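# Swap the screws at the two red-taped housing corners

## Task

At each of the two housing corners marked with red tape, back the existing screw out and put it in the reject dish (it may be released once any part of it is inside the dish). Then take a fresh screw from the screw feeder and drive it into that same hole until the motor halts on its own torque limit, shown as stopped_at_torque=1. After that, do not turn or shift the screw. A screw that was pushed in rather than turned must be fully unscrewed and driven again. Any fresh screw left unused goes back onto the feeder. After the final screw, raise the screwdriver well clear of the screw heads, let go, and move away.

## Robot and tools

ROBOT. One arm with seven joints, listed base to hand with ranges in rad: waist -6.283..6.283, shoulder -2.250..2.250, upper arm roll -6.283..6.283, elbow -2.580..2.580, forearm roll -6.283..6.283, wrist pitch -2.100..2.100, wrist roll -6.283..6.283. The arm carries a powered screwdriver: a hex key inside a thin vacuum sleeve that can hold a screw. The tool point is the unloaded tip of the key. The key lies along the tool point's +z axis and can be pressed back up to 12 mm. The elbow cannot fully straighten, and joint speeds are coordinated so all joints finish together. After a long motion the arm may still be short of its goal when a result comes back.

FRAMES. Reported positions use the scene frame, in metres. Its origin is on the table top under the arm base, +z is up, and +y is to the left when facing along +x. Orientation is end_effector_quat_wxyz. The base may be tilted, and the printed position can be off, more so far from the base. Commanded offsets are expressed in the tool point's own axes, not the scene frame.

execute_actions(actions). actions is a list of up to 15 actions. Each action is a table of up to 15 rows, one row per 1/30 s control step, and each action lasts 0.5 s. If a table has fewer than 15 rows, its final row repeats for the remaining steps. A row holds 9 numbers, each in [-1, 1], in this order: dx, dy, dz, rx, ry, rz, tool/spindle, torque_limit, sleeve_vacuum. dx..rz are an offset of the tool point from its measured pose at the start of that action, not from the previous row. For the first action of a call, the start is the last pose reported in this scene. A value of 1.0 means 0.6 m for dx, dy, dz and 180 degrees for rx, ry, rz, which together form a single rotation vector. A row may have 7 extra numbers from 0 to 1: per-joint stiffness scales in Joint positions order. They stay in force until changed, and low values can stop small motions from starting. An empty actions list just returns state and images.

CLIPPING. At every step the commanded pose is limited to 70 mm and 16 degrees from the measured pose. After an action the arm carries on only toward the last clipped pose, so a distant goal needs more actions. When position and orientation cannot both be met, position wins.

TOOL NUMBERS. spindle +1 turns the key clockwise at 500 rpm, which drives a screw in; -1 turns it the opposite way at the same speed. The motor needs 0.5 s to reach full speed. The spindle value persists across actions and while you think, and the arm does not track the screw during that time, so finish actions with spindle 0. torque_limit maps linearly from 0.3 N m at -1 to 1.2 N m at +1. sleeve_vacuum above 0.01 holds a screw; any other value releases it. torque_limit and sleeve_vacuum also persist.

SCREWING. To engage, put the tool point on the screw axis 2 mm under the top of the head and turn slowly with spindle between -0.2 and 0.2. Negative engages without advancing the screw; positive engages and drives. While the screw turns, move the arm with it by 0.7 mm per turn (down when driving, up when loosening). Driving halts at 95 % of torque_limit, when the head seats or the thread jams, and stopped_at_torque becomes 1. Another positive command then has no effect until spindle has been 0 or negative for 0.5 s.

move(target, speed, blocking). target is one row as above; its offsets are measured from the pose in the latest result that shows one, and its tool numbers are applied at the start. It steers the tool point along a straight line toward that pose, turning the shorter way. speed is the top speed in m/s, 0.002 to 0.5, default 0.25; rotation is capped at twice that in rad/s. A path lasts 0.5 to 10 s and is cut off at 10 s. It ignores obstacles, lags and can overshoot speed, especially with the arm nearly straight. Faster contact hits harder, and aiming further past a contact presses harder. With blocking=false you get a result after 0.5 s while the arm keeps going; call wait or stop before sending new rows or moves. The result adds a move: line with the ending (done, off_target, moving, held, fault), the limits that acted (paced = pose clipped; held = some steps blocked, after which it can speed up a lot) and the distance from target.

wait(seconds), 0 to 10: lets time pass holding the last command; returns early if a move finishes. stop(): brakes a running move, needing room to do so; the tool keeps its settings. zoom_image(camera, region): camera is cam_wrist; region is [x0, y0, x1, y1] pixels from the top-left, at most 504 by 504. finished_scene(scene): ends the current scene by its number, irreversibly, after the last command is held.

RESULTS. Each result has a state line (tool pose), joint positions and torques, a Hand target line (where the controller is currently driving), tool readings, and cam_wrist images (672x504, pinhole with radial distortion, calibration K and T_world_to_cam given, with small errors). Runs of actions also list positions at some steps; HELD flags steps partly blocked. A pose unreachable line means the clearance check (which treats the mount under the base as arm) altered or blocked a command.

AVOID. Joint load limits: 50.7 N m for the first four joints, 31.9 N m for the last three; reaching one stops the arm for 10 s and drops the rest of the call. Motors heat while holding loads: warning from 60 °C, at 75 °C the arm sinks (OVER-TEMPERATURE FAULT). Do not drop screws, slam, hit hard or push hard, and never knock anything off the table. Loose objects may occasionally be nudged by outside disturbances.

Each tool is called after ">>>" as name([rows], argument=value, ...), one row to a line, values as JSON.

## Session

>>> execute_actions(actions=[])

Scene clock: 0.00 s.
end_effector_position=(+0.4355, +0.2341, +0.0611) sleeve_vacuum_kpa=0 screw_detected=0 stopped_at_torque=0 turns=0.00 end_effector_quat_wxyz=(+0.120, +0.601, +0.692, -0.381)
Joint positions: [-0.057  0.217  0.003  1.301 -0.003  1.622  1.514]
Joint velocities: [ 0.001  0.     0.001  0.    -0.    -0.    -0.001]
Joint torques (N m, as the joint torque sensors report them, + toward a larger angle): no reading
Hand target: +0.435, +0.234, +0.061; +0.120, +0.601, +0.692, -0.381
Joint stiffness scale: [1. 1. 1. 1. 1. 1. 1.]

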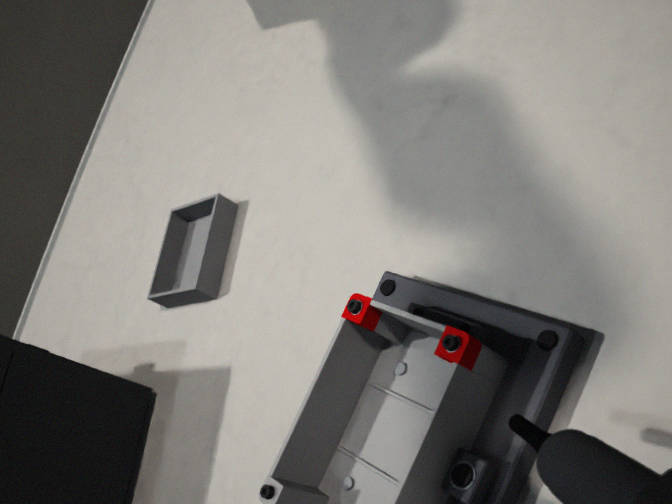

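>>> move(target=[-0.156,-0.096,-0.17,-0.137,0.2232,0,0,0,0], speed=0.2)

Scene clock: 16.00 s.
end_effector_position=(+0.4374, +0.2306, +0.2108) sleeve_vacuum_kpa=0 screw_detected=0 stopped_at_torque=0 turns=0.00 end_effector_quat_wxyz=(+0.004, +0.656, +0.755, -0.005)
Joint positions: [ 0.596  0.241  0.539  1.579 -0.799  1.821  2.701]
Joint velocities: [ 0.01   0.004  0.     0.     0.     0.001 -0.001]
Joint torques (N m, as the joint torque sensors report them, + toward a larger angle): [10.77 -9.45  7.68 -6.87 -0.19  0.8   0.18]
Hand target: +0.437, +0.234, +0.211; +0.001, +0.655, +0.756, -0.000
Off the commanded pose: 0.004 m, 1 deg.
Joint stiffness scale: [1. 1. 1. 1. 1. 1. 1.]
move: off_target
camera_calibration (this result's frames):
cam_wrist: T_world_to_cam=[[-0.116022, 0.99323, -0.005717, -0.10438], [0.991576, 0.115492, -0.058646, -0.371126], [-0.0575887, -0.0124731, -0.998262, 0.515032], [0, 0, 0, 1]] pos_world=[0.385549, 0.152959, 0.491775]

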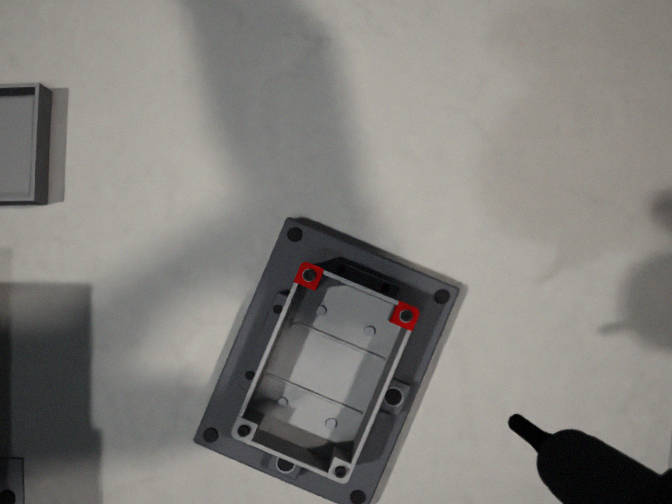

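>>> zoom_image(camera="cam_wrist", region=[480, 390, 600, 480])

>>> zoom_image(camera="cam_wrist", region=[280, 240, 440, 360])

Region (480, 390, 600, 480) of cam_wrist's 672x504 image, scaled by 4.200; it fills the top 378 rows of this view, and the rest is white.

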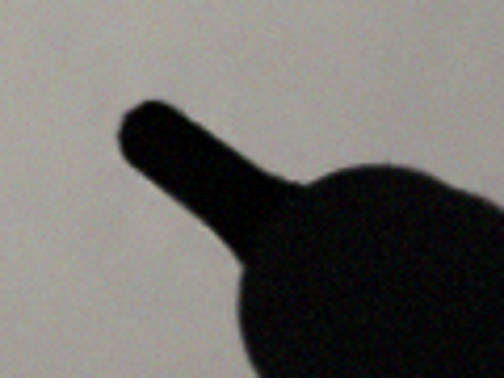

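Region (280, 240, 440, 360) of cam_wrist's 672x504 image, scaled by 3.150; it fills the top 378 rows of this view, and the rest is white.

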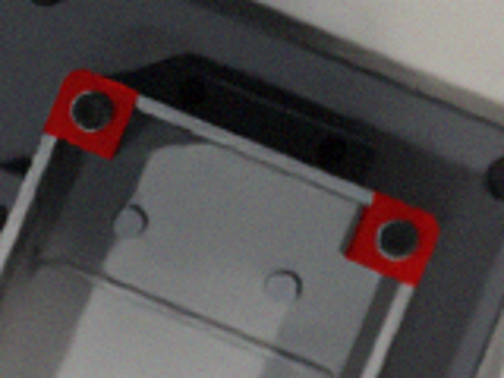

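>>> move(target=[-0.0478,-0.0662,0.21,-0.0007,0.004,0,0,0,0], speed=0.15)

Scene clock: 32.17 s.
end_effector_position=(+0.3999, +0.1949, +0.0878) sleeve_vacuum_kpa=0 screw_detected=0 stopped_at_torque=0 turns=0.00 end_effector_quat_wxyz=(-0.002, +0.658, +0.753, -0.002)
Joint positions: [ 0.526  0.273  0.459  1.962 -0.848  1.458  2.896]
Joint velocities: [ 0.001  0.003 -0.004  0.002  0.    -0.001 -0.001]
Joint torques (N m, as the joint torque sensors report them, + toward a larger angle): [ 10.3  -10.2    7.54  -6.52  -0.02   0.89   0.1 ]
Hand target: +0.402, +0.194, +0.085; +0.000, +0.656, +0.755, -0.001
Off the commanded pose: 0.003 m, 0 deg.
Joint stiffness scale: [1. 1. 1. 1. 1. 1. 1.]
move: done
camera_calibration (this result's frames):
cam_wrist: T_world_to_cam=[[-0.11063, 0.993837, 0.00704013, -0.0773758], [0.991941, 0.110854, -0.0613532, -0.336016], [-0.0617555, 0.000195861, -0.998091, 0.388785], [0, 0, 0, 1]] pos_world=[0.348757, 0.114071, 0.367972]

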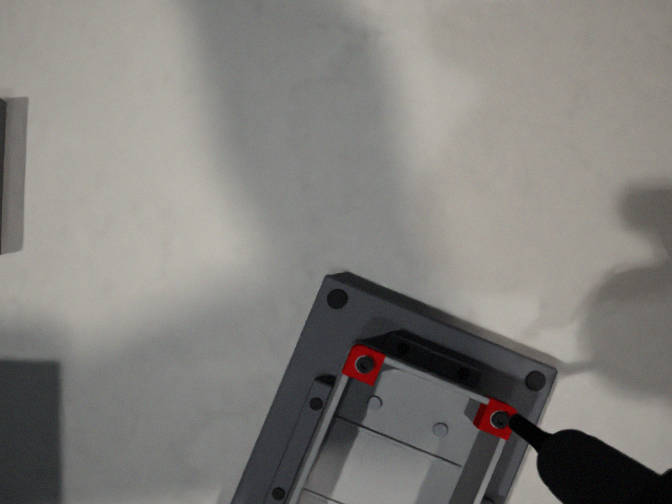

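>>> execute_actions(actions=[])

>>> zoom_image(camera="cam_wrist", region=[460, 380, 560, 455])

Scene clock: 37.43 s.
end_effector_position=(+0.3998, +0.1949, +0.0876) sleeve_vacuum_kpa=0 screw_detected=0 stopped_at_torque=0 turns=0.00 end_effector_quat_wxyz=(-0.002, +0.658, +0.753, -0.002)
Joint positions: [ 0.526  0.274  0.459  1.962 -0.848  1.458  2.896]
Joint velocities: [-0.    -0.     0.    -0.    -0.    -0.001  0.002]
Joint torques (N m, as the joint torque sensors report them, + toward a larger angle): [ 10.46 -10.02   7.48  -6.66  -0.17   0.97   0.11]
Hand target: +0.402, +0.194, +0.085; +0.000, +0.656, +0.755, -0.001
Off the commanded pose: 0.003 m, 0 deg.
Joint stiffness scale: [1. 1. 1. 1. 1. 1. 1.]
camera_calibration (this result's frames):
cam_wrist: T_world_to_cam=[[-0.110427, 0.993858, 0.00725764, -0.0774737], [0.991944, 0.110665, -0.0616406, -0.335893], [-0.0620651, 0.000392395, -0.998072, 0.388744], [0, 0, 0, 1]] pos_world=[0.348759, 0.114017, 0.367852]

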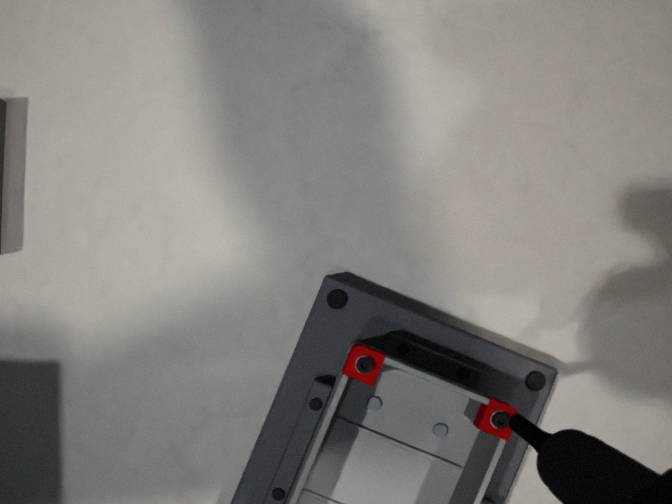

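Region (460, 380, 560, 455) of cam_wrist's 672x504 image, scaled by 5.040; it fills the top 378 rows of this view, and the rest is white.

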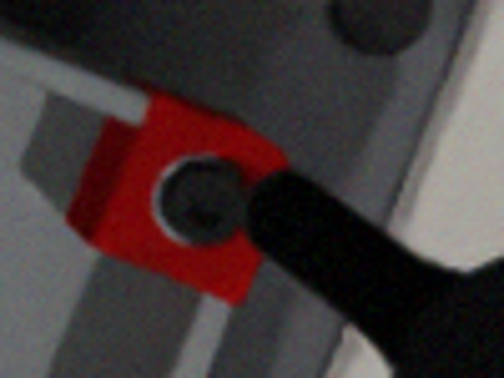

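>>> move(target=[0,0.009,0.026,-0.002,0,0,0,0,0], speed=0.03)

>>> zoom_image(camera="cam_wrist", region=[460, 380, 560, 455])

Scene clock: 45.07 s.
end_effector_position=(+0.4029, +0.1958, +0.0744) sleeve_vacuum_kpa=0 screw_detected=0 stopped_at_torque=0 turns=0.00 end_effector_quat_wxyz=(-0.001, +0.658, +0.753, -0.001)
Joint positions: [ 0.511  0.28   0.442  1.983 -0.869  1.421  2.896]
Joint velocities: [ 0.     0.001 -0.003  0.001 -0.    -0.002  0.   ]
Joint torques (N m, as the joint torque sensors report them, + toward a larger angle): [ 10.56 -10.18   7.63  -6.25  -0.17   0.97   0.14]
Hand target: +0.405, +0.196, +0.072; +0.000, +0.658, +0.753, +0.000
Off the commanded pose: 0.003 m, 0 deg.
Joint stiffness scale: [1. 1. 1. 1. 1. 1. 1.]
move: done
camera_calibration (this result's frames):
cam_wrist: T_world_to_cam=[[-0.108576, 0.994056, 0.00798518, -0.0787394], [0.992264, 0.108859, -0.0596809, -0.339798], [-0.0601955, 0.00144351, -0.998186, 0.374827], [0, 0, 0, 1]] pos_world=[0.351183, 0.11472, 0.354496]

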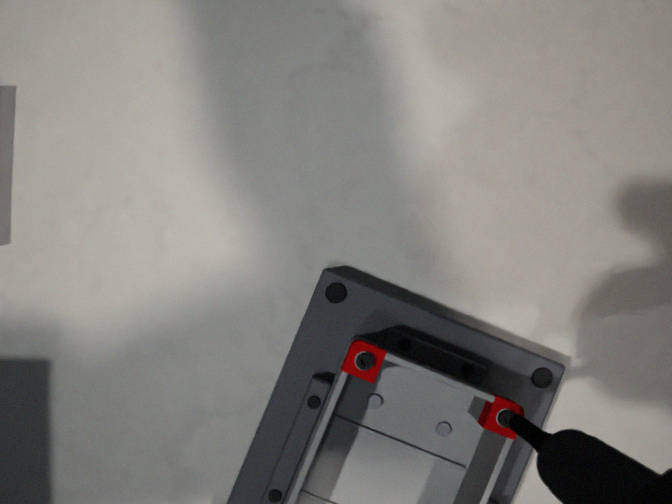

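Region (460, 380, 560, 455) of cam_wrist's 672x504 image, scaled by 5.040; it fills the top 378 rows of this view, and the rest is white.

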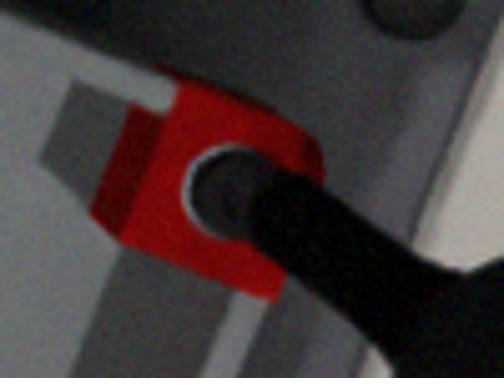

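>>> move(target=[0,0.006,0.014,-0.001,0,0,0,0,0], speed=0.02)

>>> zoom_image(camera="cam_wrist", region=[460, 380, 560, 455])

Scene clock: 53.53 s.
end_effector_position=(+0.4042, +0.1964, +0.0686) sleeve_vacuum_kpa=0 screw_detected=0 stopped_at_torque=0 turns=0.00 end_effector_quat_wxyz=(-0.002, +0.658, +0.753, -0.001)
Joint positions: [ 0.503  0.285  0.434  1.99  -0.877  1.406  2.896]
Joint velocities: [-0.003  0.003 -0.002  0.001 -0.    -0.002  0.001]
Joint torques (N m, as the joint torque sensors report them, + toward a larger angle): [ 11.03 -10.24   7.96  -6.33  -0.06   0.87   0.08]
Hand target: +0.406, +0.196, +0.066; -0.000, +0.658, +0.753, -0.000
Off the commanded pose: 0.003 m, 0 deg.
Joint stiffness scale: [1. 1. 1. 1. 1. 1. 1.]
move: done
camera_calibration (this result's frames):
cam_wrist: T_world_to_cam=[[-0.109514, 0.993948, 0.00858834, -0.0787527], [0.992101, 0.109834, -0.0605919, -0.341539], [-0.0611685, 0.00188483, -0.998126, 0.369329], [0, 0, 0, 1]] pos_world=[0.352808, 0.115093, 0.348619]

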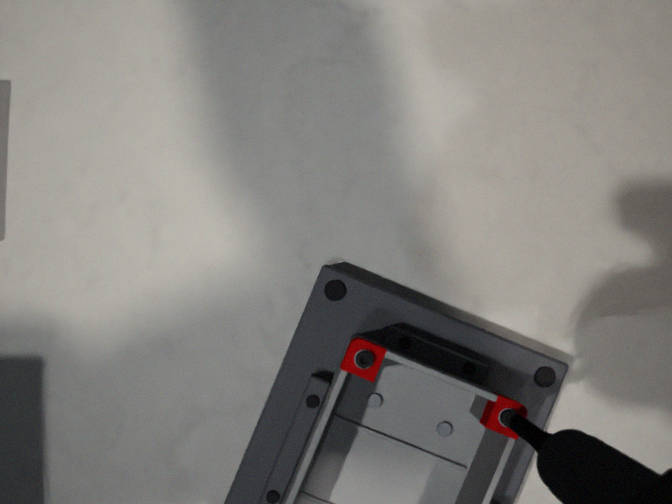

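Region (460, 380, 560, 455) of cam_wrist's 672x504 image, scaled by 5.040; it fills the top 378 rows of this view, and the rest is white.

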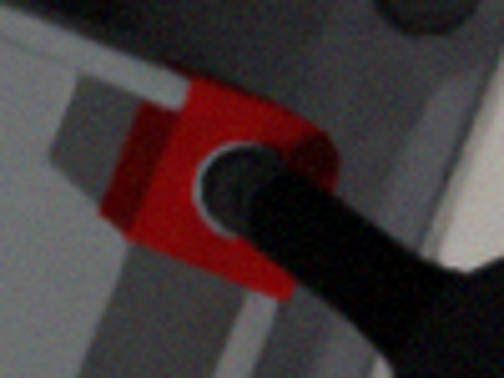

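>>> move(target=[-0.001,0.0045,0.012,-0.001,0,0,0,0,1], speed=0.02)

>>> zoom_image(camera="cam_wrist", region=[460, 380, 560, 455])

Scene clock: 61.13 s.
end_effector_position=(+0.4049, +0.1963, +0.0638) sleeve_vacuum_kpa=14 screw_detected=0 stopped_at_torque=0 turns=0.00 end_effector_quat_wxyz=(-0.002, +0.659, +0.752, -0.002)
Joint positions: [ 0.498  0.289  0.428  1.996 -0.884  1.394  2.896]
Joint velocities: [-0.002  0.001 -0.004  0.001  0.    -0.001  0.   ]
Joint torques (N m, as the joint torque sensors report them, + toward a larger angle): [ 10.7  -10.16   7.17  -6.11  -0.08   1.08   0.12]
Hand target: +0.407, +0.196, +0.061; -0.001, +0.658, +0.753, -0.000
Off the commanded pose: 0.003 m, 0 deg.
Joint stiffness scale: [1. 1. 1. 1. 1. 1. 1.]
move: done
camera_calibration (this result's frames):
cam_wrist: T_world_to_cam=[[-0.10788, 0.994121, 0.00926635, -0.0793157], [0.992212, 0.108248, -0.061631, -0.342169], [-0.0622717, 0.00254542, -0.998056, 0.364948], [0, 0, 0, 1]] pos_world=[0.353674, 0.114959, 0.343886]

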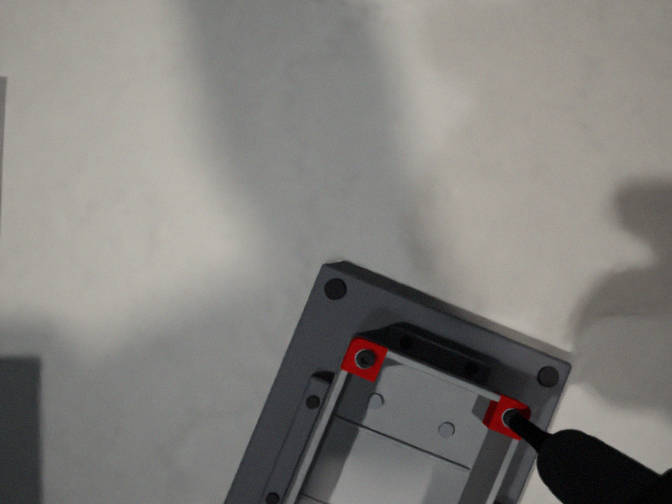

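Region (460, 380, 560, 455) of cam_wrist's 672x504 image, scaled by 5.040; it fills the top 378 rows of this view, and the rest is white.

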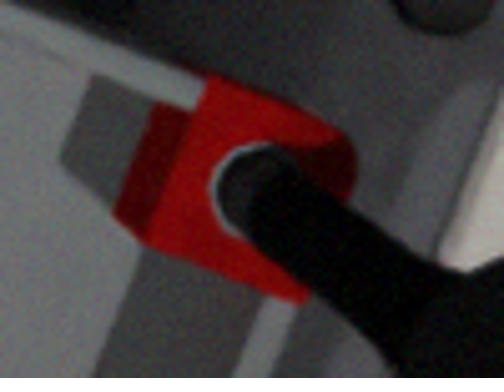

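>>> execute_actions([
  [[0,0.0035,0.006,-0.001,0,0,-0.15,1,1],[0,0.0035,0.007,-0.001,0,0,-0.15,1,1],[0,0.0035,0.008,-0.001,0,0,-0.15,1,1],[0,0.0035,0.009,-0.001,0,0,-0.15,1,1],[0,0.0035,0.010,-0.001,0,0,-0.15,1,1],[0,0.0035,0.011,-0.001,0,0,-0.15,1,1],[0,0.0035,0.012,-0.001,0,0,-0.15,1,1]],
  [[0,0.0035,0.0042,-0.001,0,0,-0.15,1,1],[0,0.0035,0.0042,-0.001,0,0,-0.15,1,1],[0,0.0035,0.0042,-0.001,0,0,-0.15,1,1],[0,0.0035,0.0042,-0.001,0,0,-0.15,1,1],[0,0.0035,0.0042,-0.001,0,0,-0.15,1,1],[0,0.0035,0.0042,-0.001,0,0,-0.15,1,1],[0,0.0035,0.0042,-0.001,0,0,-0.15,1,1],[0,0.0035,0.0042,-0.001,0,0,-0.15,1,1],[0,0.0035,0.0042,-0.001,0,0,-0.15,1,1],[0,0.0035,0.0042,-0.001,0,0,-0.15,1,1],[0,0.0035,0.0042,-0.001,0,0,-0.15,1,1],[0,0.0035,0.0042,-0.001,0,0,-0.15,1,1],[0,0.0035,0.0042,-0.001,0,0,-0.15,1,1],[0,0.0035,0.0042,-0.001,0,0,-0.15,1,1],[0,0.0035,0.0042,-0.001,0,0,0,1,1]],
])

>>> zoom_image(camera="cam_wrist", region=[460, 380, 560, 455])

Scene clock: 71.77 s.
end_effector_position=(+0.4059, +0.1958, +0.0602) sleeve_vacuum_kpa=14 screw_detected=0 stopped_at_torque=0 turns=-1.18 end_effector_quat_wxyz=(-0.001, +0.659, +0.752, -0.001)
Joint positions: [ 0.494  0.291  0.424  2.002 -0.891  1.382  2.896]
Joint velocities: [ 0.002  0.    -0.    -0.    -0.    -0.002 -0.   ]
Joint torques (N m, as the joint torque sensors report them, + toward a larger angle): [ 9.38 -9.5   6.57 -5.44 -0.08  0.86  0.08]
Hand target: +0.408, +0.196, +0.058; -0.000, +0.659, +0.752, -0.000
Off the commanded pose: 0.003 m, 0 deg.
Joint stiffness scale: [1. 1. 1. 1. 1. 1. 1.]
Step readings (end_effector_position; steps 1 to 15: 1st action; 16 to 30: 2nd action):
0: (+0.4049, +0.1963, +0.0638)
1: (+0.4049, +0.1963, +0.0637)
2: (+0.4050, +0.1962, +0.0635)
4: (+0.4053, +0.1960, +0.0628)
8: (+0.4057, +0.1958, +0.0609)
15: (+0.4059, +0.1958, +0.0602)
16: (+0.4059, +0.1958, +0.0602)
17: (+0.4059, +0.1958, +0.0602)
19: (+0.4059, +0.1958, +0.0602)
23: (+0.4059, +0.1958, +0.0602)
30: end_effector_position above
camera_calibration (this result's frames):
cam_wrist: T_world_to_cam=[[-0.105662, 0.994373, 0.00758285, -0.0794963], [0.992572, 0.105927, -0.0598368, -0.343176], [-0.0603034, 0.00120404, -0.998179, 0.360891], [0, 0, 0, 1]] pos_world=[0.35399, 0.114966, 0.340302]

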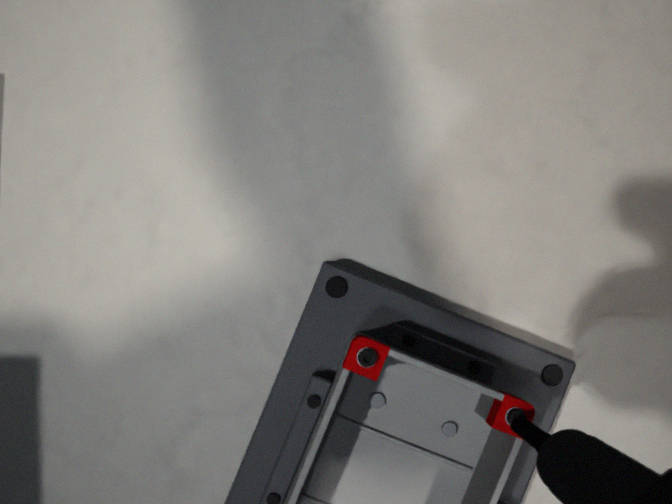

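Region (460, 380, 560, 455) of cam_wrist's 672x504 image, scaled by 5.040; it fills the top 378 rows of this view, and the rest is white.

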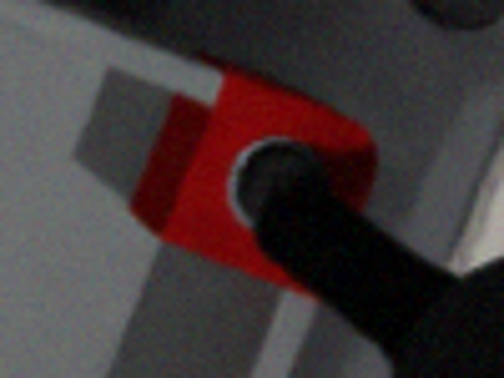

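>>> execute_actions([
  [[0,0.001,0.0045,0,0,0,-0.15,1,1],[0,0,0.0045,0,0,0,-0.15,1,1],[0,-0.001,0.0045,0,0,0,-0.15,1,1],[0,-0.002,0.0045,0,0,0,-0.15,1,1],[0,-0.003,0.0045,0,0,0,-0.15,1,1],[0,-0.003,0.0045,0,0,0,-0.15,1,1],[0,-0.003,0.0045,0,0,0,-0.15,1,1],[0,-0.003,0.0045,0,0,0,-0.15,1,1],[0,-0.003,0.0045,0,0,0,-0.15,1,1],[0,-0.003,0.0045,0,0,0,-0.15,1,1],[0,-0.003,0.0045,0,0,0,-0.15,1,1],[0,-0.003,0.0045,0,0,0,-0.15,1,1],[0,-0.003,0.0045,0,0,0,-0.15,1,1],[0,-0.003,0.0045,0,0,0,-0.15,1,1],[0,-0.003,0.0045,0,0,0,0,1,1]],
])

>>> zoom_image(camera="cam_wrist", region=[460, 380, 560, 455])

Scene clock: 78.73 s.
end_effector_position=(+0.4045, +0.1965, +0.0596) sleeve_vacuum_kpa=14 screw_detected=0 stopped_at_torque=0 turns=-1.74 end_effector_quat_wxyz=(-0.002, +0.661, +0.751, -0.001)
Joint positions: [ 0.494  0.291  0.424  2.007 -0.891  1.382  2.896]
Joint velocities: [-0.    -0.    -0.     0.    -0.    -0.001 -0.001]
Joint torques (N m, as the joint torque sensors report them, + toward a larger angle): [ 9.1  -9.34  6.22 -5.13 -0.05  1.03  0.15]
Hand target: +0.404, +0.196, +0.058; -0.001, +0.659, +0.752, -0.001
Off the commanded pose: 0.002 m, 0 deg.
Joint stiffness scale: [1. 1. 1. 1. 1. 1. 1.]
Step readings (end_effector_position):
0: (+0.4059, +0.1958, +0.0602)
1: (+0.4059, +0.1958, +0.0602)
2: (+0.4059, +0.1958, +0.0602)
4: (+0.4057, +0.1959, +0.0601)
8: (+0.4047, +0.1964, +0.0597)
15: end_effector_position above
camera_calibration (this result's frames):
cam_wrist: T_world_to_cam=[[-0.102356, 0.9947, 0.00979045, -0.0818843], [0.992827, 0.102764, -0.0611071, -0.341253], [-0.0617893, 0.00346558, -0.998083, 0.360293], [0, 0, 0, 1]] pos_world=[0.352686, 0.11527, 0.339551]

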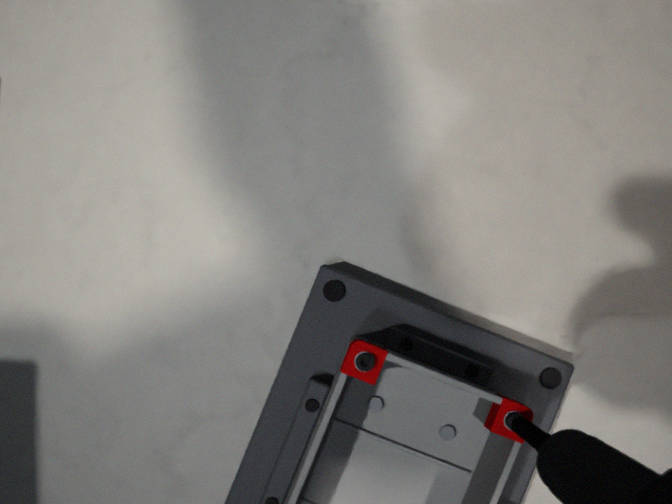

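Region (460, 380, 560, 455) of cam_wrist's 672x504 image, scaled by 5.040; it fills the top 378 rows of this view, and the rest is white.

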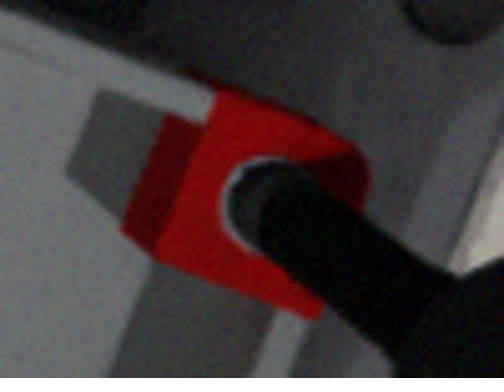

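>>> execute_actions([
  [[-0.001,0,0.004,0,0,0,-0.15,1,1],[-0.002,0,0.004,0,0,0,-0.15,1,1],[-0.003,0,0.004,0,0,0,-0.15,1,1],[-0.003,0,0.004,0,0,0,-0.15,1,1],[-0.003,0,0.004,0,0,0,-0.15,1,1],[-0.003,0,0.004,0,0,0,-0.15,1,1],[-0.003,0,0.004,0,0,0,-0.15,1,1],[-0.003,0,0.004,0,0,0,-0.15,1,1],[-0.003,0,0.004,0,0,0,-0.15,1,1],[-0.003,0,0.004,0,0,0,-0.15,1,1],[-0.003,0,0.004,0,0,0,-0.15,1,1],[-0.003,0,0.004,0,0,0,-0.15,1,1],[-0.003,0,0.004,0,0,0,-0.15,1,1],[-0.003,0,0.004,0,0,0,-0.15,1,1],[-0.003,0,0.004,0,0,0,0,1,1]],
])

>>> zoom_image(camera="cam_wrist", region=[460, 380, 560, 455])

Scene clock: 84.70 s.
end_effector_position=(+0.4041, +0.1957, +0.0588) sleeve_vacuum_kpa=14 screw_detected=0 stopped_at_torque=0 turns=-2.29 end_effector_quat_wxyz=(-0.003, +0.662, +0.750, -0.002)
Joint positions: [ 0.494  0.294  0.424  2.007 -0.891  1.382  2.896]
Joint velocities: [0. 0. 0. 0. 0. 0. 0.]
Joint torques (N m, as the joint torque sensors report them, + toward a larger angle): [ 8.88 -9.53  6.1  -5.01 -0.35  1.08  0.14]
Hand target: +0.405, +0.195, +0.057; -0.002, +0.661, +0.751, -0.001
Off the commanded pose: 0.002 m, 0 deg.
Joint stiffness scale: [1. 1. 1. 1. 1. 1. 1.]
Step readings (end_effector_position):
0: (+0.4045, +0.1965, +0.0595)
1: (+0.4045, +0.1965, +0.0595)
2: (+0.4044, +0.1964, +0.0595)
4: (+0.4043, +0.1962, +0.0593)
8: (+0.4041, +0.1958, +0.0589)
15: end_effector_position above
camera_calibration (this result's frames):
cam_wrist: T_world_to_cam=[[-0.0999854, 0.994935, 0.010402, -0.0821877], [0.992941, 0.100445, -0.0630826, -0.340283], [-0.0638078, 0.0040212, -0.997954, 0.360255], [0, 0, 0, 1]] pos_world=[0.352651, 0.114502, 0.338907]

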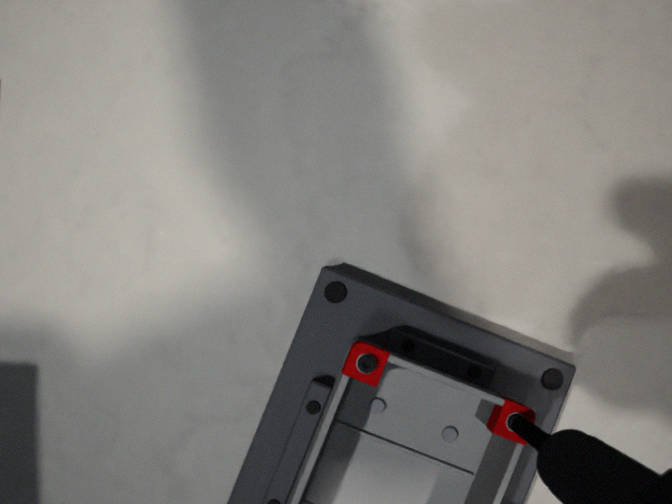

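Region (460, 380, 560, 455) of cam_wrist's 672x504 image, scaled by 5.040; it fills the top 378 rows of this view, and the rest is white.

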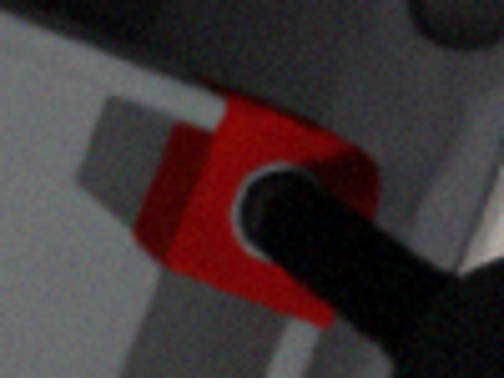

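>>> execute_actions([
  [[0,0,0.002,0,0,0,-0.1,1,1]],
  [[0,0,0.002,0,0,0,-0.1,1,1],[0,0,0.002,0,0,0,-0.1,1,1],[0,0,0.002,0,0,0,-0.1,1,1],[0,0,0.002,0,0,0,-0.1,1,1],[0,0,0.002,0,0,0,-0.1,1,1],[0,0,0.002,0,0,0,-0.1,1,1],[0,0,0.002,0,0,0,-0.1,1,1],[0,0,0.002,0,0,0,-0.1,1,1],[0,0,0.002,0,0,0,-0.1,1,1],[0,0,0.002,0,0,0,-0.1,1,1],[0,0,0.002,0,0,0,0,1,1]],
])

>>> zoom_image(camera="cam_wrist", region=[460, 380, 560, 455])

Scene clock: 89.17 s.
end_effector_position=(+0.4041, +0.1957, +0.0588) sleeve_vacuum_kpa=40 screw_detected=1 stopped_at_torque=0 turns=-2.97 end_effector_quat_wxyz=(-0.003, +0.662, +0.750, -0.002)
Joint positions: [ 0.494  0.294  0.424  2.007 -0.891  1.382  2.896]
Joint velocities: [ 0.001 -0.001  0.001 -0.    -0.    -0.     0.   ]
Joint torques (N m, as the joint torque sensors report them, + toward a larger angle): [ 9.16 -9.58  6.19 -5.2  -0.25  1.13  0.15]
Hand target: +0.404, +0.196, +0.058; -0.003, +0.662, +0.750, -0.002
Off the commanded pose: 0.001 m, 0 deg.
Joint stiffness scale: [1. 1. 1. 1. 1. 1. 1.]
Step readings (end_effector_position; steps 1 to 15: 1st action; 16 to 30: 2nd action):
0: (+0.4041, +0.1957, +0.0588)
1: (+0.4041, +0.1957, +0.0588)
2: (+0.4041, +0.1957, +0.0588)
4: (+0.4041, +0.1957, +0.0588)
8: (+0.4041, +0.1957, +0.0588)
15: (+0.4041, +0.1957, +0.0588)
16: (+0.4041, +0.1957, +0.0588)
17: (+0.4041, +0.1957, +0.0588)
19: (+0.4041, +0.1957, +0.0588)
23: (+0.4041, +0.1957, +0.0588)
30: end_effector_position above
camera_calibration (this result's frames):
cam_wrist: T_world_to_cam=[[-0.0999712, 0.994936, 0.0104076, -0.0821906], [0.992941, 0.100431, -0.0630949, -0.340277], [-0.0638206, 0.00402646, -0.997953, 0.360255], [0, 0, 0, 1]] pos_world=[0.352651, 0.114498, 0.338903]

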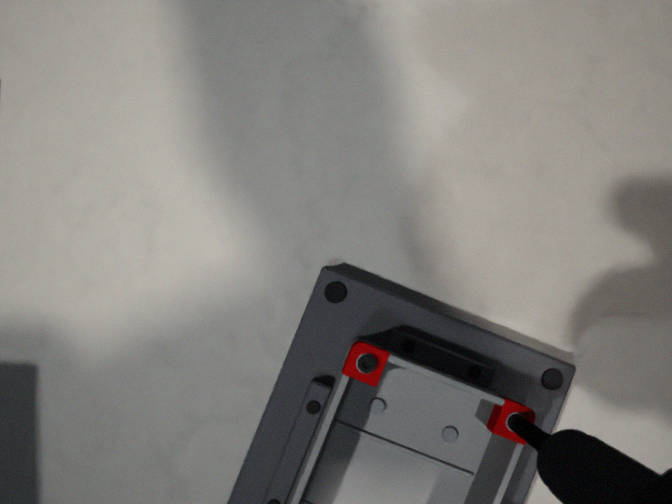

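Region (460, 380, 560, 455) of cam_wrist's 672x504 image, scaled by 5.040; it fills the top 378 rows of this view, and the rest is white.

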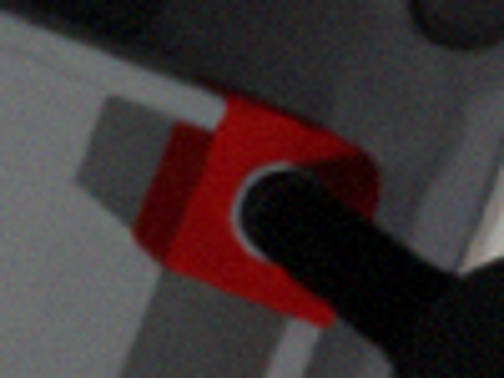

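>>> execute_actions([
  [[0,0,0,0,0,0,-1,1,1]],
  [[0,-0.001,-0.004,0,0,0,-1,1,1]],
  [[0,-0.001,-0.008,0,0,0,-1,1,1],[0,-0.001,-0.008,0,0,0,-1,1,1],[0,-0.001,-0.008,0,0,0,-1,1,1],[0,-0.001,-0.008,0,0,0,-1,1,1],[0,-0.001,-0.008,0,0,0,-1,1,1],[0,-0.001,-0.008,0,0,0,-1,1,1],[0,-0.001,-0.008,0,0,0,-1,1,1],[0,-0.001,-0.008,0,0,0,0,1,1]],
])

>>> zoom_image(camera="cam_wrist", region=[460, 380, 560, 455])

Scene clock: 96.20 s.
end_effector_position=(+0.4045, +0.1955, +0.0635) sleeve_vacuum_kpa=40 screw_detected=1 stopped_at_torque=0 turns=-11.31 end_effector_quat_wxyz=(-0.002, +0.662, +0.749, -0.000)
Joint positions: [ 0.5    0.29   0.431  2.002 -0.887  1.393  2.896]
Joint velocities: [-0.    -0.001  0.001  0.    -0.     0.    -0.   ]
Joint torques (N m, as the joint torque sensors report them, + toward a larger angle): [ 9.59 -9.46  6.93 -6.08 -1.03  0.14 -0.08]
Hand target: +0.404, +0.195, +0.065; -0.002, +0.662, +0.749, -0.001
Off the commanded pose: 0.002 m, 0 deg.
Joint stiffness scale: [1. 1. 1. 1. 1. 1. 1.]
Step readings (end_effector_position; steps 1 to 15: 1st action; 16 to 30: 2nd action; 31 to 45: 3rd action):
0: (+0.4041, +0.1957, +0.0588)
1: (+0.4041, +0.1957, +0.0588)
2: (+0.4041, +0.1957, +0.0588)
4: (+0.4041, +0.1957, +0.0588)
8: (+0.4041, +0.1957, +0.0588)
15: (+0.4041, +0.1957, +0.0588)
16: (+0.4042, +0.1955, +0.0590)
17: (+0.4043, +0.1954, +0.0593)
19: (+0.4044, +0.1955, +0.0597)
23: (+0.4044, +0.1955, +0.0599)
30: (+0.4045, +0.1955, +0.0601)
31: (+0.4044, +0.1956, +0.0605)
32: (+0.4044, +0.1955, +0.0614)
34: (+0.4045, +0.1955, +0.0627)
38: (+0.4045, +0.1955, +0.0634)
45: end_effector_position above
camera_calibration (this result's frames):
cam_wrist: T_world_to_cam=[[-0.0983218, 0.995107, 0.00975684, -0.0826051], [0.993393, 0.0987262, -0.0585171, -0.340563], [-0.059194, 0.00393887, -0.998239, 0.363144], [0, 0, 0, 1]] pos_world=[0.351687, 0.114393, 0.343381]

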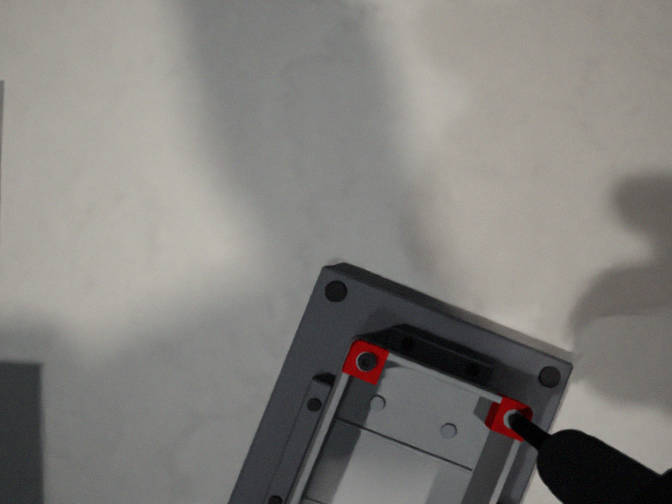

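Region (460, 380, 560, 455) of cam_wrist's 672x504 image, scaled by 5.040; it fills the top 378 rows of this view, and the rest is white.

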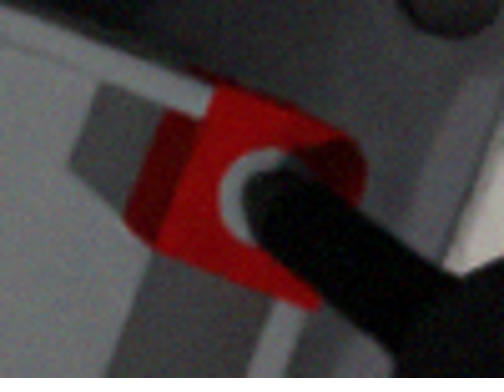

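>>> execute_actions([
  [[0,-0.002,-0.003,0,0,0,-1,1,1]],
  [[0,-0.002,-0.007,0,0,0,-1,1,1]],
  [[0,-0.002,-0.007,0,0,0,-1,1,1]],
  [[0,-0.002,-0.007,0,0,0,-1,1,1],[0,-0.002,-0.007,0,0,0,-1,1,1],[0,-0.002,-0.007,0,0,0,-1,1,1],[0,-0.002,-0.007,0,0,0,-1,1,1],[0,-0.002,-0.007,0,0,0,-1,1,1],[0,-0.002,-0.007,0,0,0,-1,1,1],[0,-0.002,-0.007,0,0,0,-1,1,1],[0,-0.002,-0.007,0,0,0,-1,1,1],[0,-0.002,-0.007,0,0,0,-1,1,1],[0,-0.002,-0.007,0,0,0,-1,1,1],[0,-0.002,-0.007,0,0,0,-1,1,1],[0,-0.002,-0.007,0,0,0,-1,1,1],[0,-0.002,-0.007,0,0,0,-1,1,1],[0,-0.002,-0.007,0,0,0,0,1,1]],
])

>>> zoom_image(camera="cam_wrist", region=[460, 380, 560, 455])

Scene clock: 104.03 s.
end_effector_position=(+0.4049, +0.1951, +0.0716) sleeve_vacuum_kpa=38 screw_detected=1 stopped_at_torque=0 turns=-25.47 end_effector_quat_wxyz=(+0.002, +0.664, +0.748, +0.003)
Joint positions: [ 0.513  0.282  0.442  1.997 -0.881  1.41   2.896]
Joint velocities: [ 0.001 -0.002  0.001  0.     0.     0.002  0.   ]
Joint torques (N m, as the joint torque sensors report them, + toward a larger angle): [ 10.46 -10.23   7.63  -6.47  -0.27   0.9    0.16]
Hand target: +0.403, +0.195, +0.074; +0.001, +0.664, +0.748, +0.002
Off the commanded pose: 0.003 m, 0 deg.
Joint stiffness scale: [1. 1. 1. 1. 1. 1. 1.]
Step readings (end_effector_position; steps 1 to 15: 1st action; 16 to 30: 2nd action; 31 to 45: 3rd action; 46 to 60: 4th action):
0: (+0.4045, +0.1955, +0.0635)
1: (+0.4046, +0.1954, +0.0636)
2: (+0.4046, +0.1954, +0.0638)
4: (+0.4046, +0.1954, +0.0641)
8: (+0.4047, +0.1954, +0.0643)
15: (+0.4047, +0.1954, +0.0644)
16: (+0.4045, +0.1955, +0.0647)
17: (+0.4044, +0.1955, +0.0654)
19: (+0.4045, +0.1954, +0.0664)
23: (+0.4045, +0.1955, +0.0670)
30: (+0.4045, +0.1954, +0.0672)
31: (+0.4044, +0.1954, +0.0675)
32: (+0.4044, +0.1953, +0.0682)
34: (+0.4044, +0.1955, +0.0691)
38: (+0.4044, +0.1955, +0.0696)
45: (+0.4045, +0.1954, +0.0698)
46: (+0.4044, +0.1954, +0.0700)
47: (+0.4045, +0.1954, +0.0706)
49: (+0.4046, +0.1954, +0.0713)
53: (+0.4048, +0.1951, +0.0715)
60: end_effector_position above
camera_calibration (this result's frames):
cam_wrist: T_world_to_cam=[[-0.0931075, 0.995616, 0.00891565, -0.084406], [0.994394, 0.0934364, -0.0494995, -0.340402], [-0.0501156, 0.00425689, -0.998734, 0.367549], [0, 0, 0, 1]] pos_world=[0.349055, 0.114277, 0.350987]

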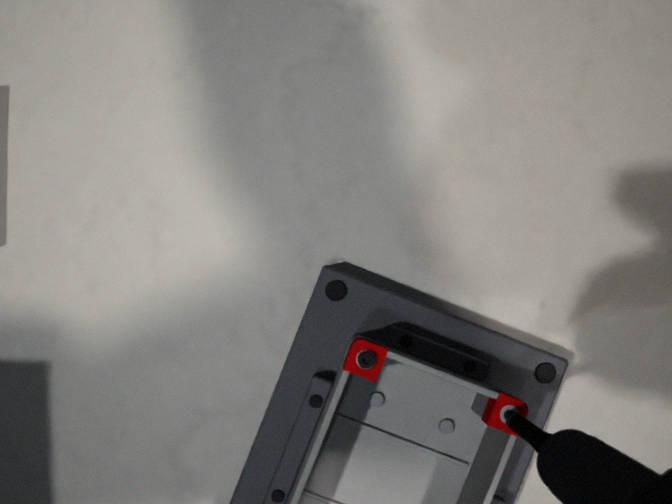

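Region (460, 380, 560, 455) of cam_wrist's 672x504 image, scaled by 5.040; it fills the top 378 rows of this view, and the rest is white.

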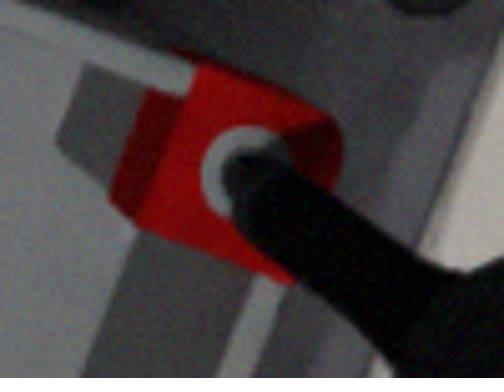

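>>> move(target=[0,-0.003,-0.04,0.003,0,0,0,1,1], speed=0.05)

Scene clock: 113.50 s.
end_effector_position=(+0.4051, +0.1946, +0.0933) sleeve_vacuum_kpa=40 screw_detected=1 stopped_at_torque=0 turns=-25.47 end_effector_quat_wxyz=(+0.001, +0.662, +0.749, +0.001)
Joint positions: [ 0.531  0.276  0.468  1.947 -0.85   1.474  2.883]
Joint velocities: [ 0.001 -0.     0.006 -0.002 -0.     0.002 -0.   ]
Joint torques (N m, as the joint torque sensors report them, + toward a larger angle): [ 10.49 -10.04   7.45  -6.42  -0.18   1.11   0.12]
Hand target: +0.403, +0.195, +0.096; -0.001, +0.664, +0.748, -0.001
Off the commanded pose: 0.003 m, 0 deg.
Joint stiffness scale: [1. 1. 1. 1. 1. 1. 1.]
move: done
camera_calibration (this result's frames):
cam_wrist: T_world_to_cam=[[-0.0980765, 0.995145, 0.00817813, -0.0819446], [0.993681, 0.0983763, -0.0540417, -0.339766], [-0.0545838, 0.00282623, -0.998505, 0.391247], [0, 0, 0, 1]] pos_world=[0.350938, 0.113866, 0.372971]

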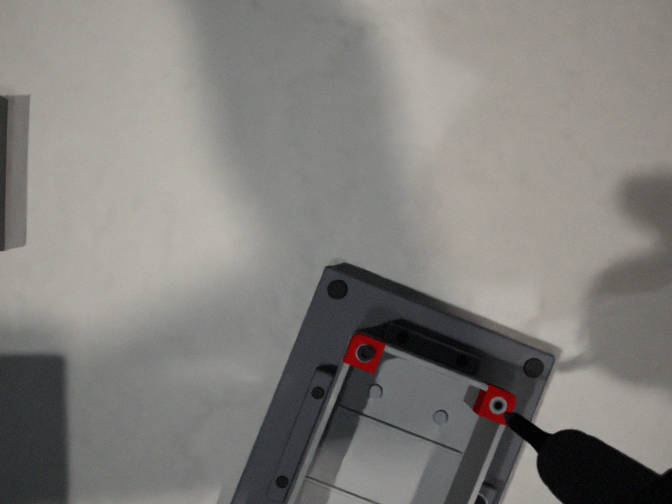

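>>> move(target=[-0.476,-0.21,0,0.001,0,0,0,1,1], speed=0.2)

Scene clock: 118.70 s.
end_effector_position=(+0.3137, -0.1067, +0.0927) sleeve_vacuum_kpa=40 screw_detected=1 stopped_at_torque=0 turns=-25.47 end_effector_quat_wxyz=(-0.000, +0.663, +0.749, -0.007)
Joint positions: [ 0.994  0.974  0.463  1.629 -0.87   1.475  3.449]
Joint velocities: [ 0.014  0.008 -0.014 -0.003  0.    -0.    -0.   ]
Joint torques (N m, as the joint torque sensors report them, + toward a larger angle): [ 13.81 -15.1    8.31  -6.56   0.37   0.9    0.14]
Hand target: +0.316, -0.106, +0.094; -0.000, +0.662, +0.749, -0.002
Off the commanded pose: 0.003 m, 1 deg.
Joint stiffness scale: [1. 1. 1. 1. 1. 1. 1.]
move: done
camera_calibration (this result's frames):
cam_wrist: T_world_to_cam=[[-0.0966441, 0.995319, -0.000817117, 0.209335], [0.993126, 0.0963766, -0.0664301, -0.218276], [-0.0660404, -0.00723158, -0.997791, 0.388982], [0, 0, 0, 1]] pos_world=[0.262695, -0.184506, 0.373794]

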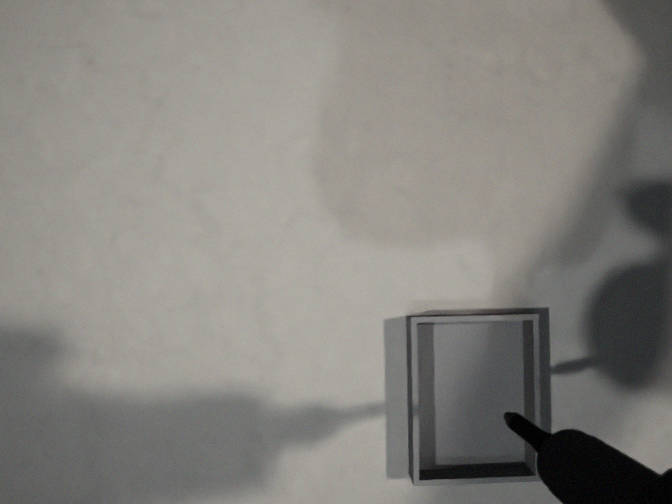

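>>> move(target=[0,0.004,0.124,-0.003,0.003,0,0,1,1], speed=0.1)

Scene clock: 122.40 s.
end_effector_position=(+0.3145, -0.1057, +0.0210) sleeve_vacuum_kpa=40 screw_detected=1 stopped_at_torque=0 turns=-25.47 end_effector_quat_wxyz=(-0.003, +0.664, +0.748, +0.000)
Joint positions: [ 0.951  1.033  0.381  1.74  -0.953  1.32   3.506]
Joint velocities: [-0.     0.002 -0.007  0.     0.    -0.005 -0.   ]
Joint torques (N m, as the joint torque sensors report them, + toward a larger angle): [ 14.59 -15.66   8.68  -5.59   0.45   0.9    0.19]
Hand target: +0.315, -0.107, +0.018; -0.001, +0.663, +0.749, -0.000
Off the commanded pose: 0.003 m, 0 deg.
Joint stiffness scale: [1. 1. 1. 1. 1. 1. 1.]
move: done
camera_calibration (this result's frames):
cam_wrist: T_world_to_cam=[[-0.093682, 0.995525, 0.0124317, 0.207112], [0.993784, 0.0942579, -0.059232, -0.224428], [-0.0601387, 0.00680546, -0.998167, 0.317132], [0, 0, 0, 1]] pos_world=[0.261508, -0.187189, 0.300683]

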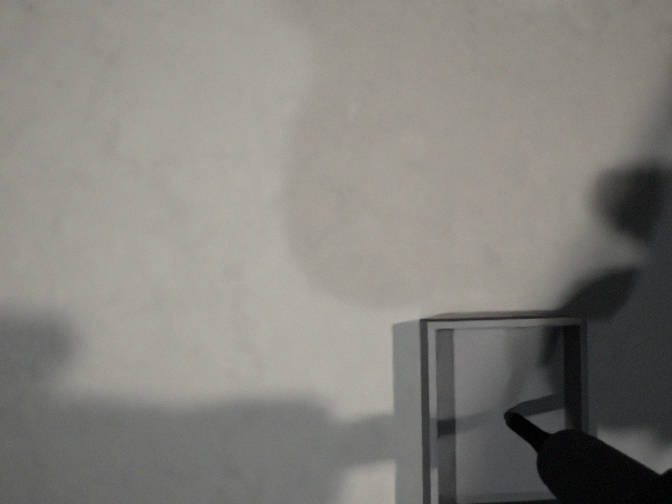

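>>> execute_actions([
  [[0,0,0,0,0,0,0,1,0]],
])

>>> move(target=[0.05,0.08,-0.27,0,0,0,0,1,0], speed=0.15)

Scene clock: 125.03 s.
end_effector_position=(+0.3145, -0.1056, +0.0209) sleeve_vacuum_kpa=0 screw_detected=0 stopped_at_torque=0 turns=-25.47 end_effector_quat_wxyz=(-0.003, +0.664, +0.748, +0.000)
Joint positions: [ 0.951  1.033  0.38   1.74  -0.953  1.32   3.506]
Joint velocities: [ 0.     0.001 -0.     0.     0.     0.     0.001]
Joint torques (N m, as the joint torque sensors report them, + toward a larger angle): [ 14.68 -15.51   8.53  -5.5    0.47   0.94   0.19]
Hand target: +0.314, -0.106, +0.021; -0.003, +0.664, +0.748, +0.000
Off the commanded pose: 0.000 m, 0 deg.
Joint stiffness scale: [1. 1. 1. 1. 1. 1. 1.]
Step readings (end_effector_position):
0: (+0.3145, -0.1056, +0.0209)
1: (+0.3145, -0.1056, +0.0209)
2: (+0.3145, -0.1056, +0.0209)
4: (+0.3145, -0.1056, +0.0209)
8: (+0.3145, -0.1056, +0.0209)
15: end_effector_position above
camera_calibration (this result's frames):
cam_wrist: T_world_to_cam=[[-0.0938076, 0.995511, 0.0125531, 0.207141], [0.993768, 0.094391, -0.0592906, -0.224423], [-0.0602094, 0.006913, -0.998162, 0.317025], [0, 0, 0, 1]] pos_world=[0.261543, -0.187219, 0.300535]

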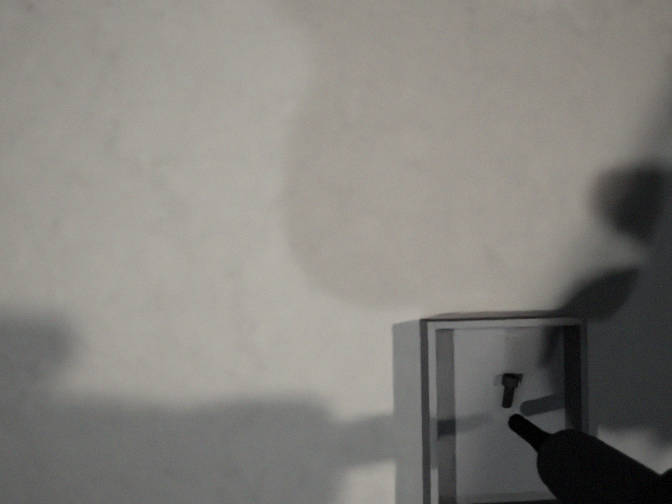

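Scene clock: 126.63 s.
end_effector_position=(+0.3613, -0.0721, +0.1802) sleeve_vacuum_kpa=0 screw_detected=0 stopped_at_torque=0 turns=-25.47 end_effector_quat_wxyz=(-0.001, +0.661, +0.750, +0.001)
Joint positions: [ 1.012  0.885  0.501  1.421 -0.831  1.712  3.277]
Joint velocities: [-0.    -0.001  0.007 -0.002 -0.     0.004  0.002]
Joint torques (N m, as the joint torque sensors report them, + toward a larger angle): [ 14.77 -14.56   7.68  -6.36   0.17   0.8    0.15]
Hand target: +0.359, -0.071, +0.183; -0.003, +0.664, +0.748, +0.001
Off the commanded pose: 0.004 m, 0 deg.
Joint stiffness scale: [1. 1. 1. 1. 1. 1. 1.]
move: off_target
camera_calibration (this result's frames):
cam_wrist: T_world_to_cam=[[-0.10117, 0.994815, 0.0103768, 0.179174], [0.993279, 0.101592, -0.0554668, -0.264653], [-0.0562334, 0.0046955, -0.998407, 0.477095], [0, 0, 0, 1]] pos_world=[0.30783, -0.153598, 0.459796]

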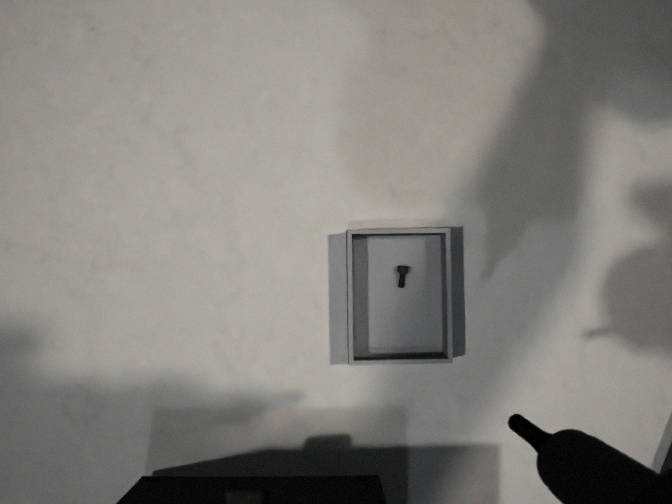

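>>> move(target=[0.074,0.345,0,0,-0.001,0,0,1,0], speed=0.2)

Scene clock: 130.47 s.
end_effector_position=(+0.5603, -0.0048, +0.1807) sleeve_vacuum_kpa=0 screw_detected=0 stopped_at_torque=0 turns=-25.47 end_effector_quat_wxyz=(+0.004, +0.660, +0.751, -0.002)
Joint positions: [ 0.839  0.888  0.403  0.967 -0.984  1.827  2.721]
Joint velocities: [ 0.001  0.006 -0.009 -0.005 -0.     0.    -0.004]
Joint torques (N m, as the joint torque sensors report them, + toward a larger angle): [ 19.4  -16.86   7.11  -5.42  -0.37   0.84   0.22]
Hand target: +0.561, -0.001, +0.180; -0.000, +0.661, +0.750, +0.001
Off the commanded pose: 0.003 m, 0 deg.
Joint stiffness scale: [1. 1. 1. 1. 1. 1. 1.]
move: done
camera_calibration (this result's frames):
cam_wrist: T_world_to_cam=[[-0.104041, 0.994573, -0.000564128, 0.13589], [0.993178, 0.103865, -0.0530032, -0.469575], [-0.052657, -0.00607479, -0.998594, 0.486456], [0, 0, 0, 1]] pos_world=[0.506125, -0.0834252, 0.46096]

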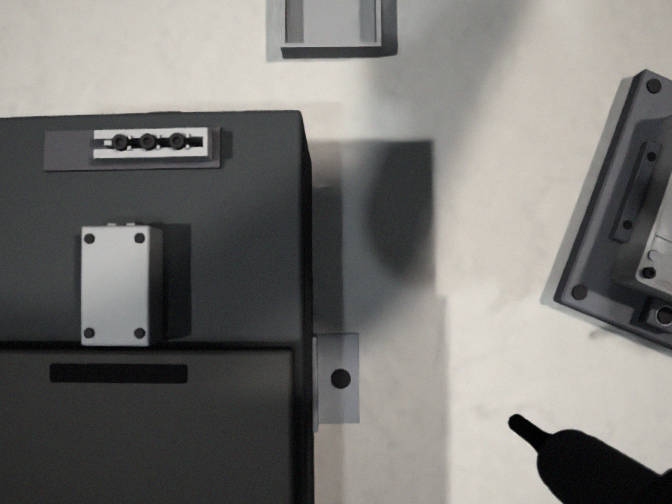

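>>> zoom_image(camera="cam_wrist", region=[30, 90, 250, 200])

Region (30, 90, 250, 200) of cam_wrist's 672x504 image, scaled by 2.291.

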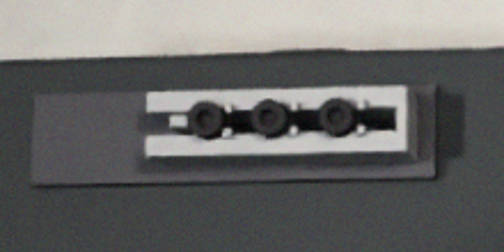

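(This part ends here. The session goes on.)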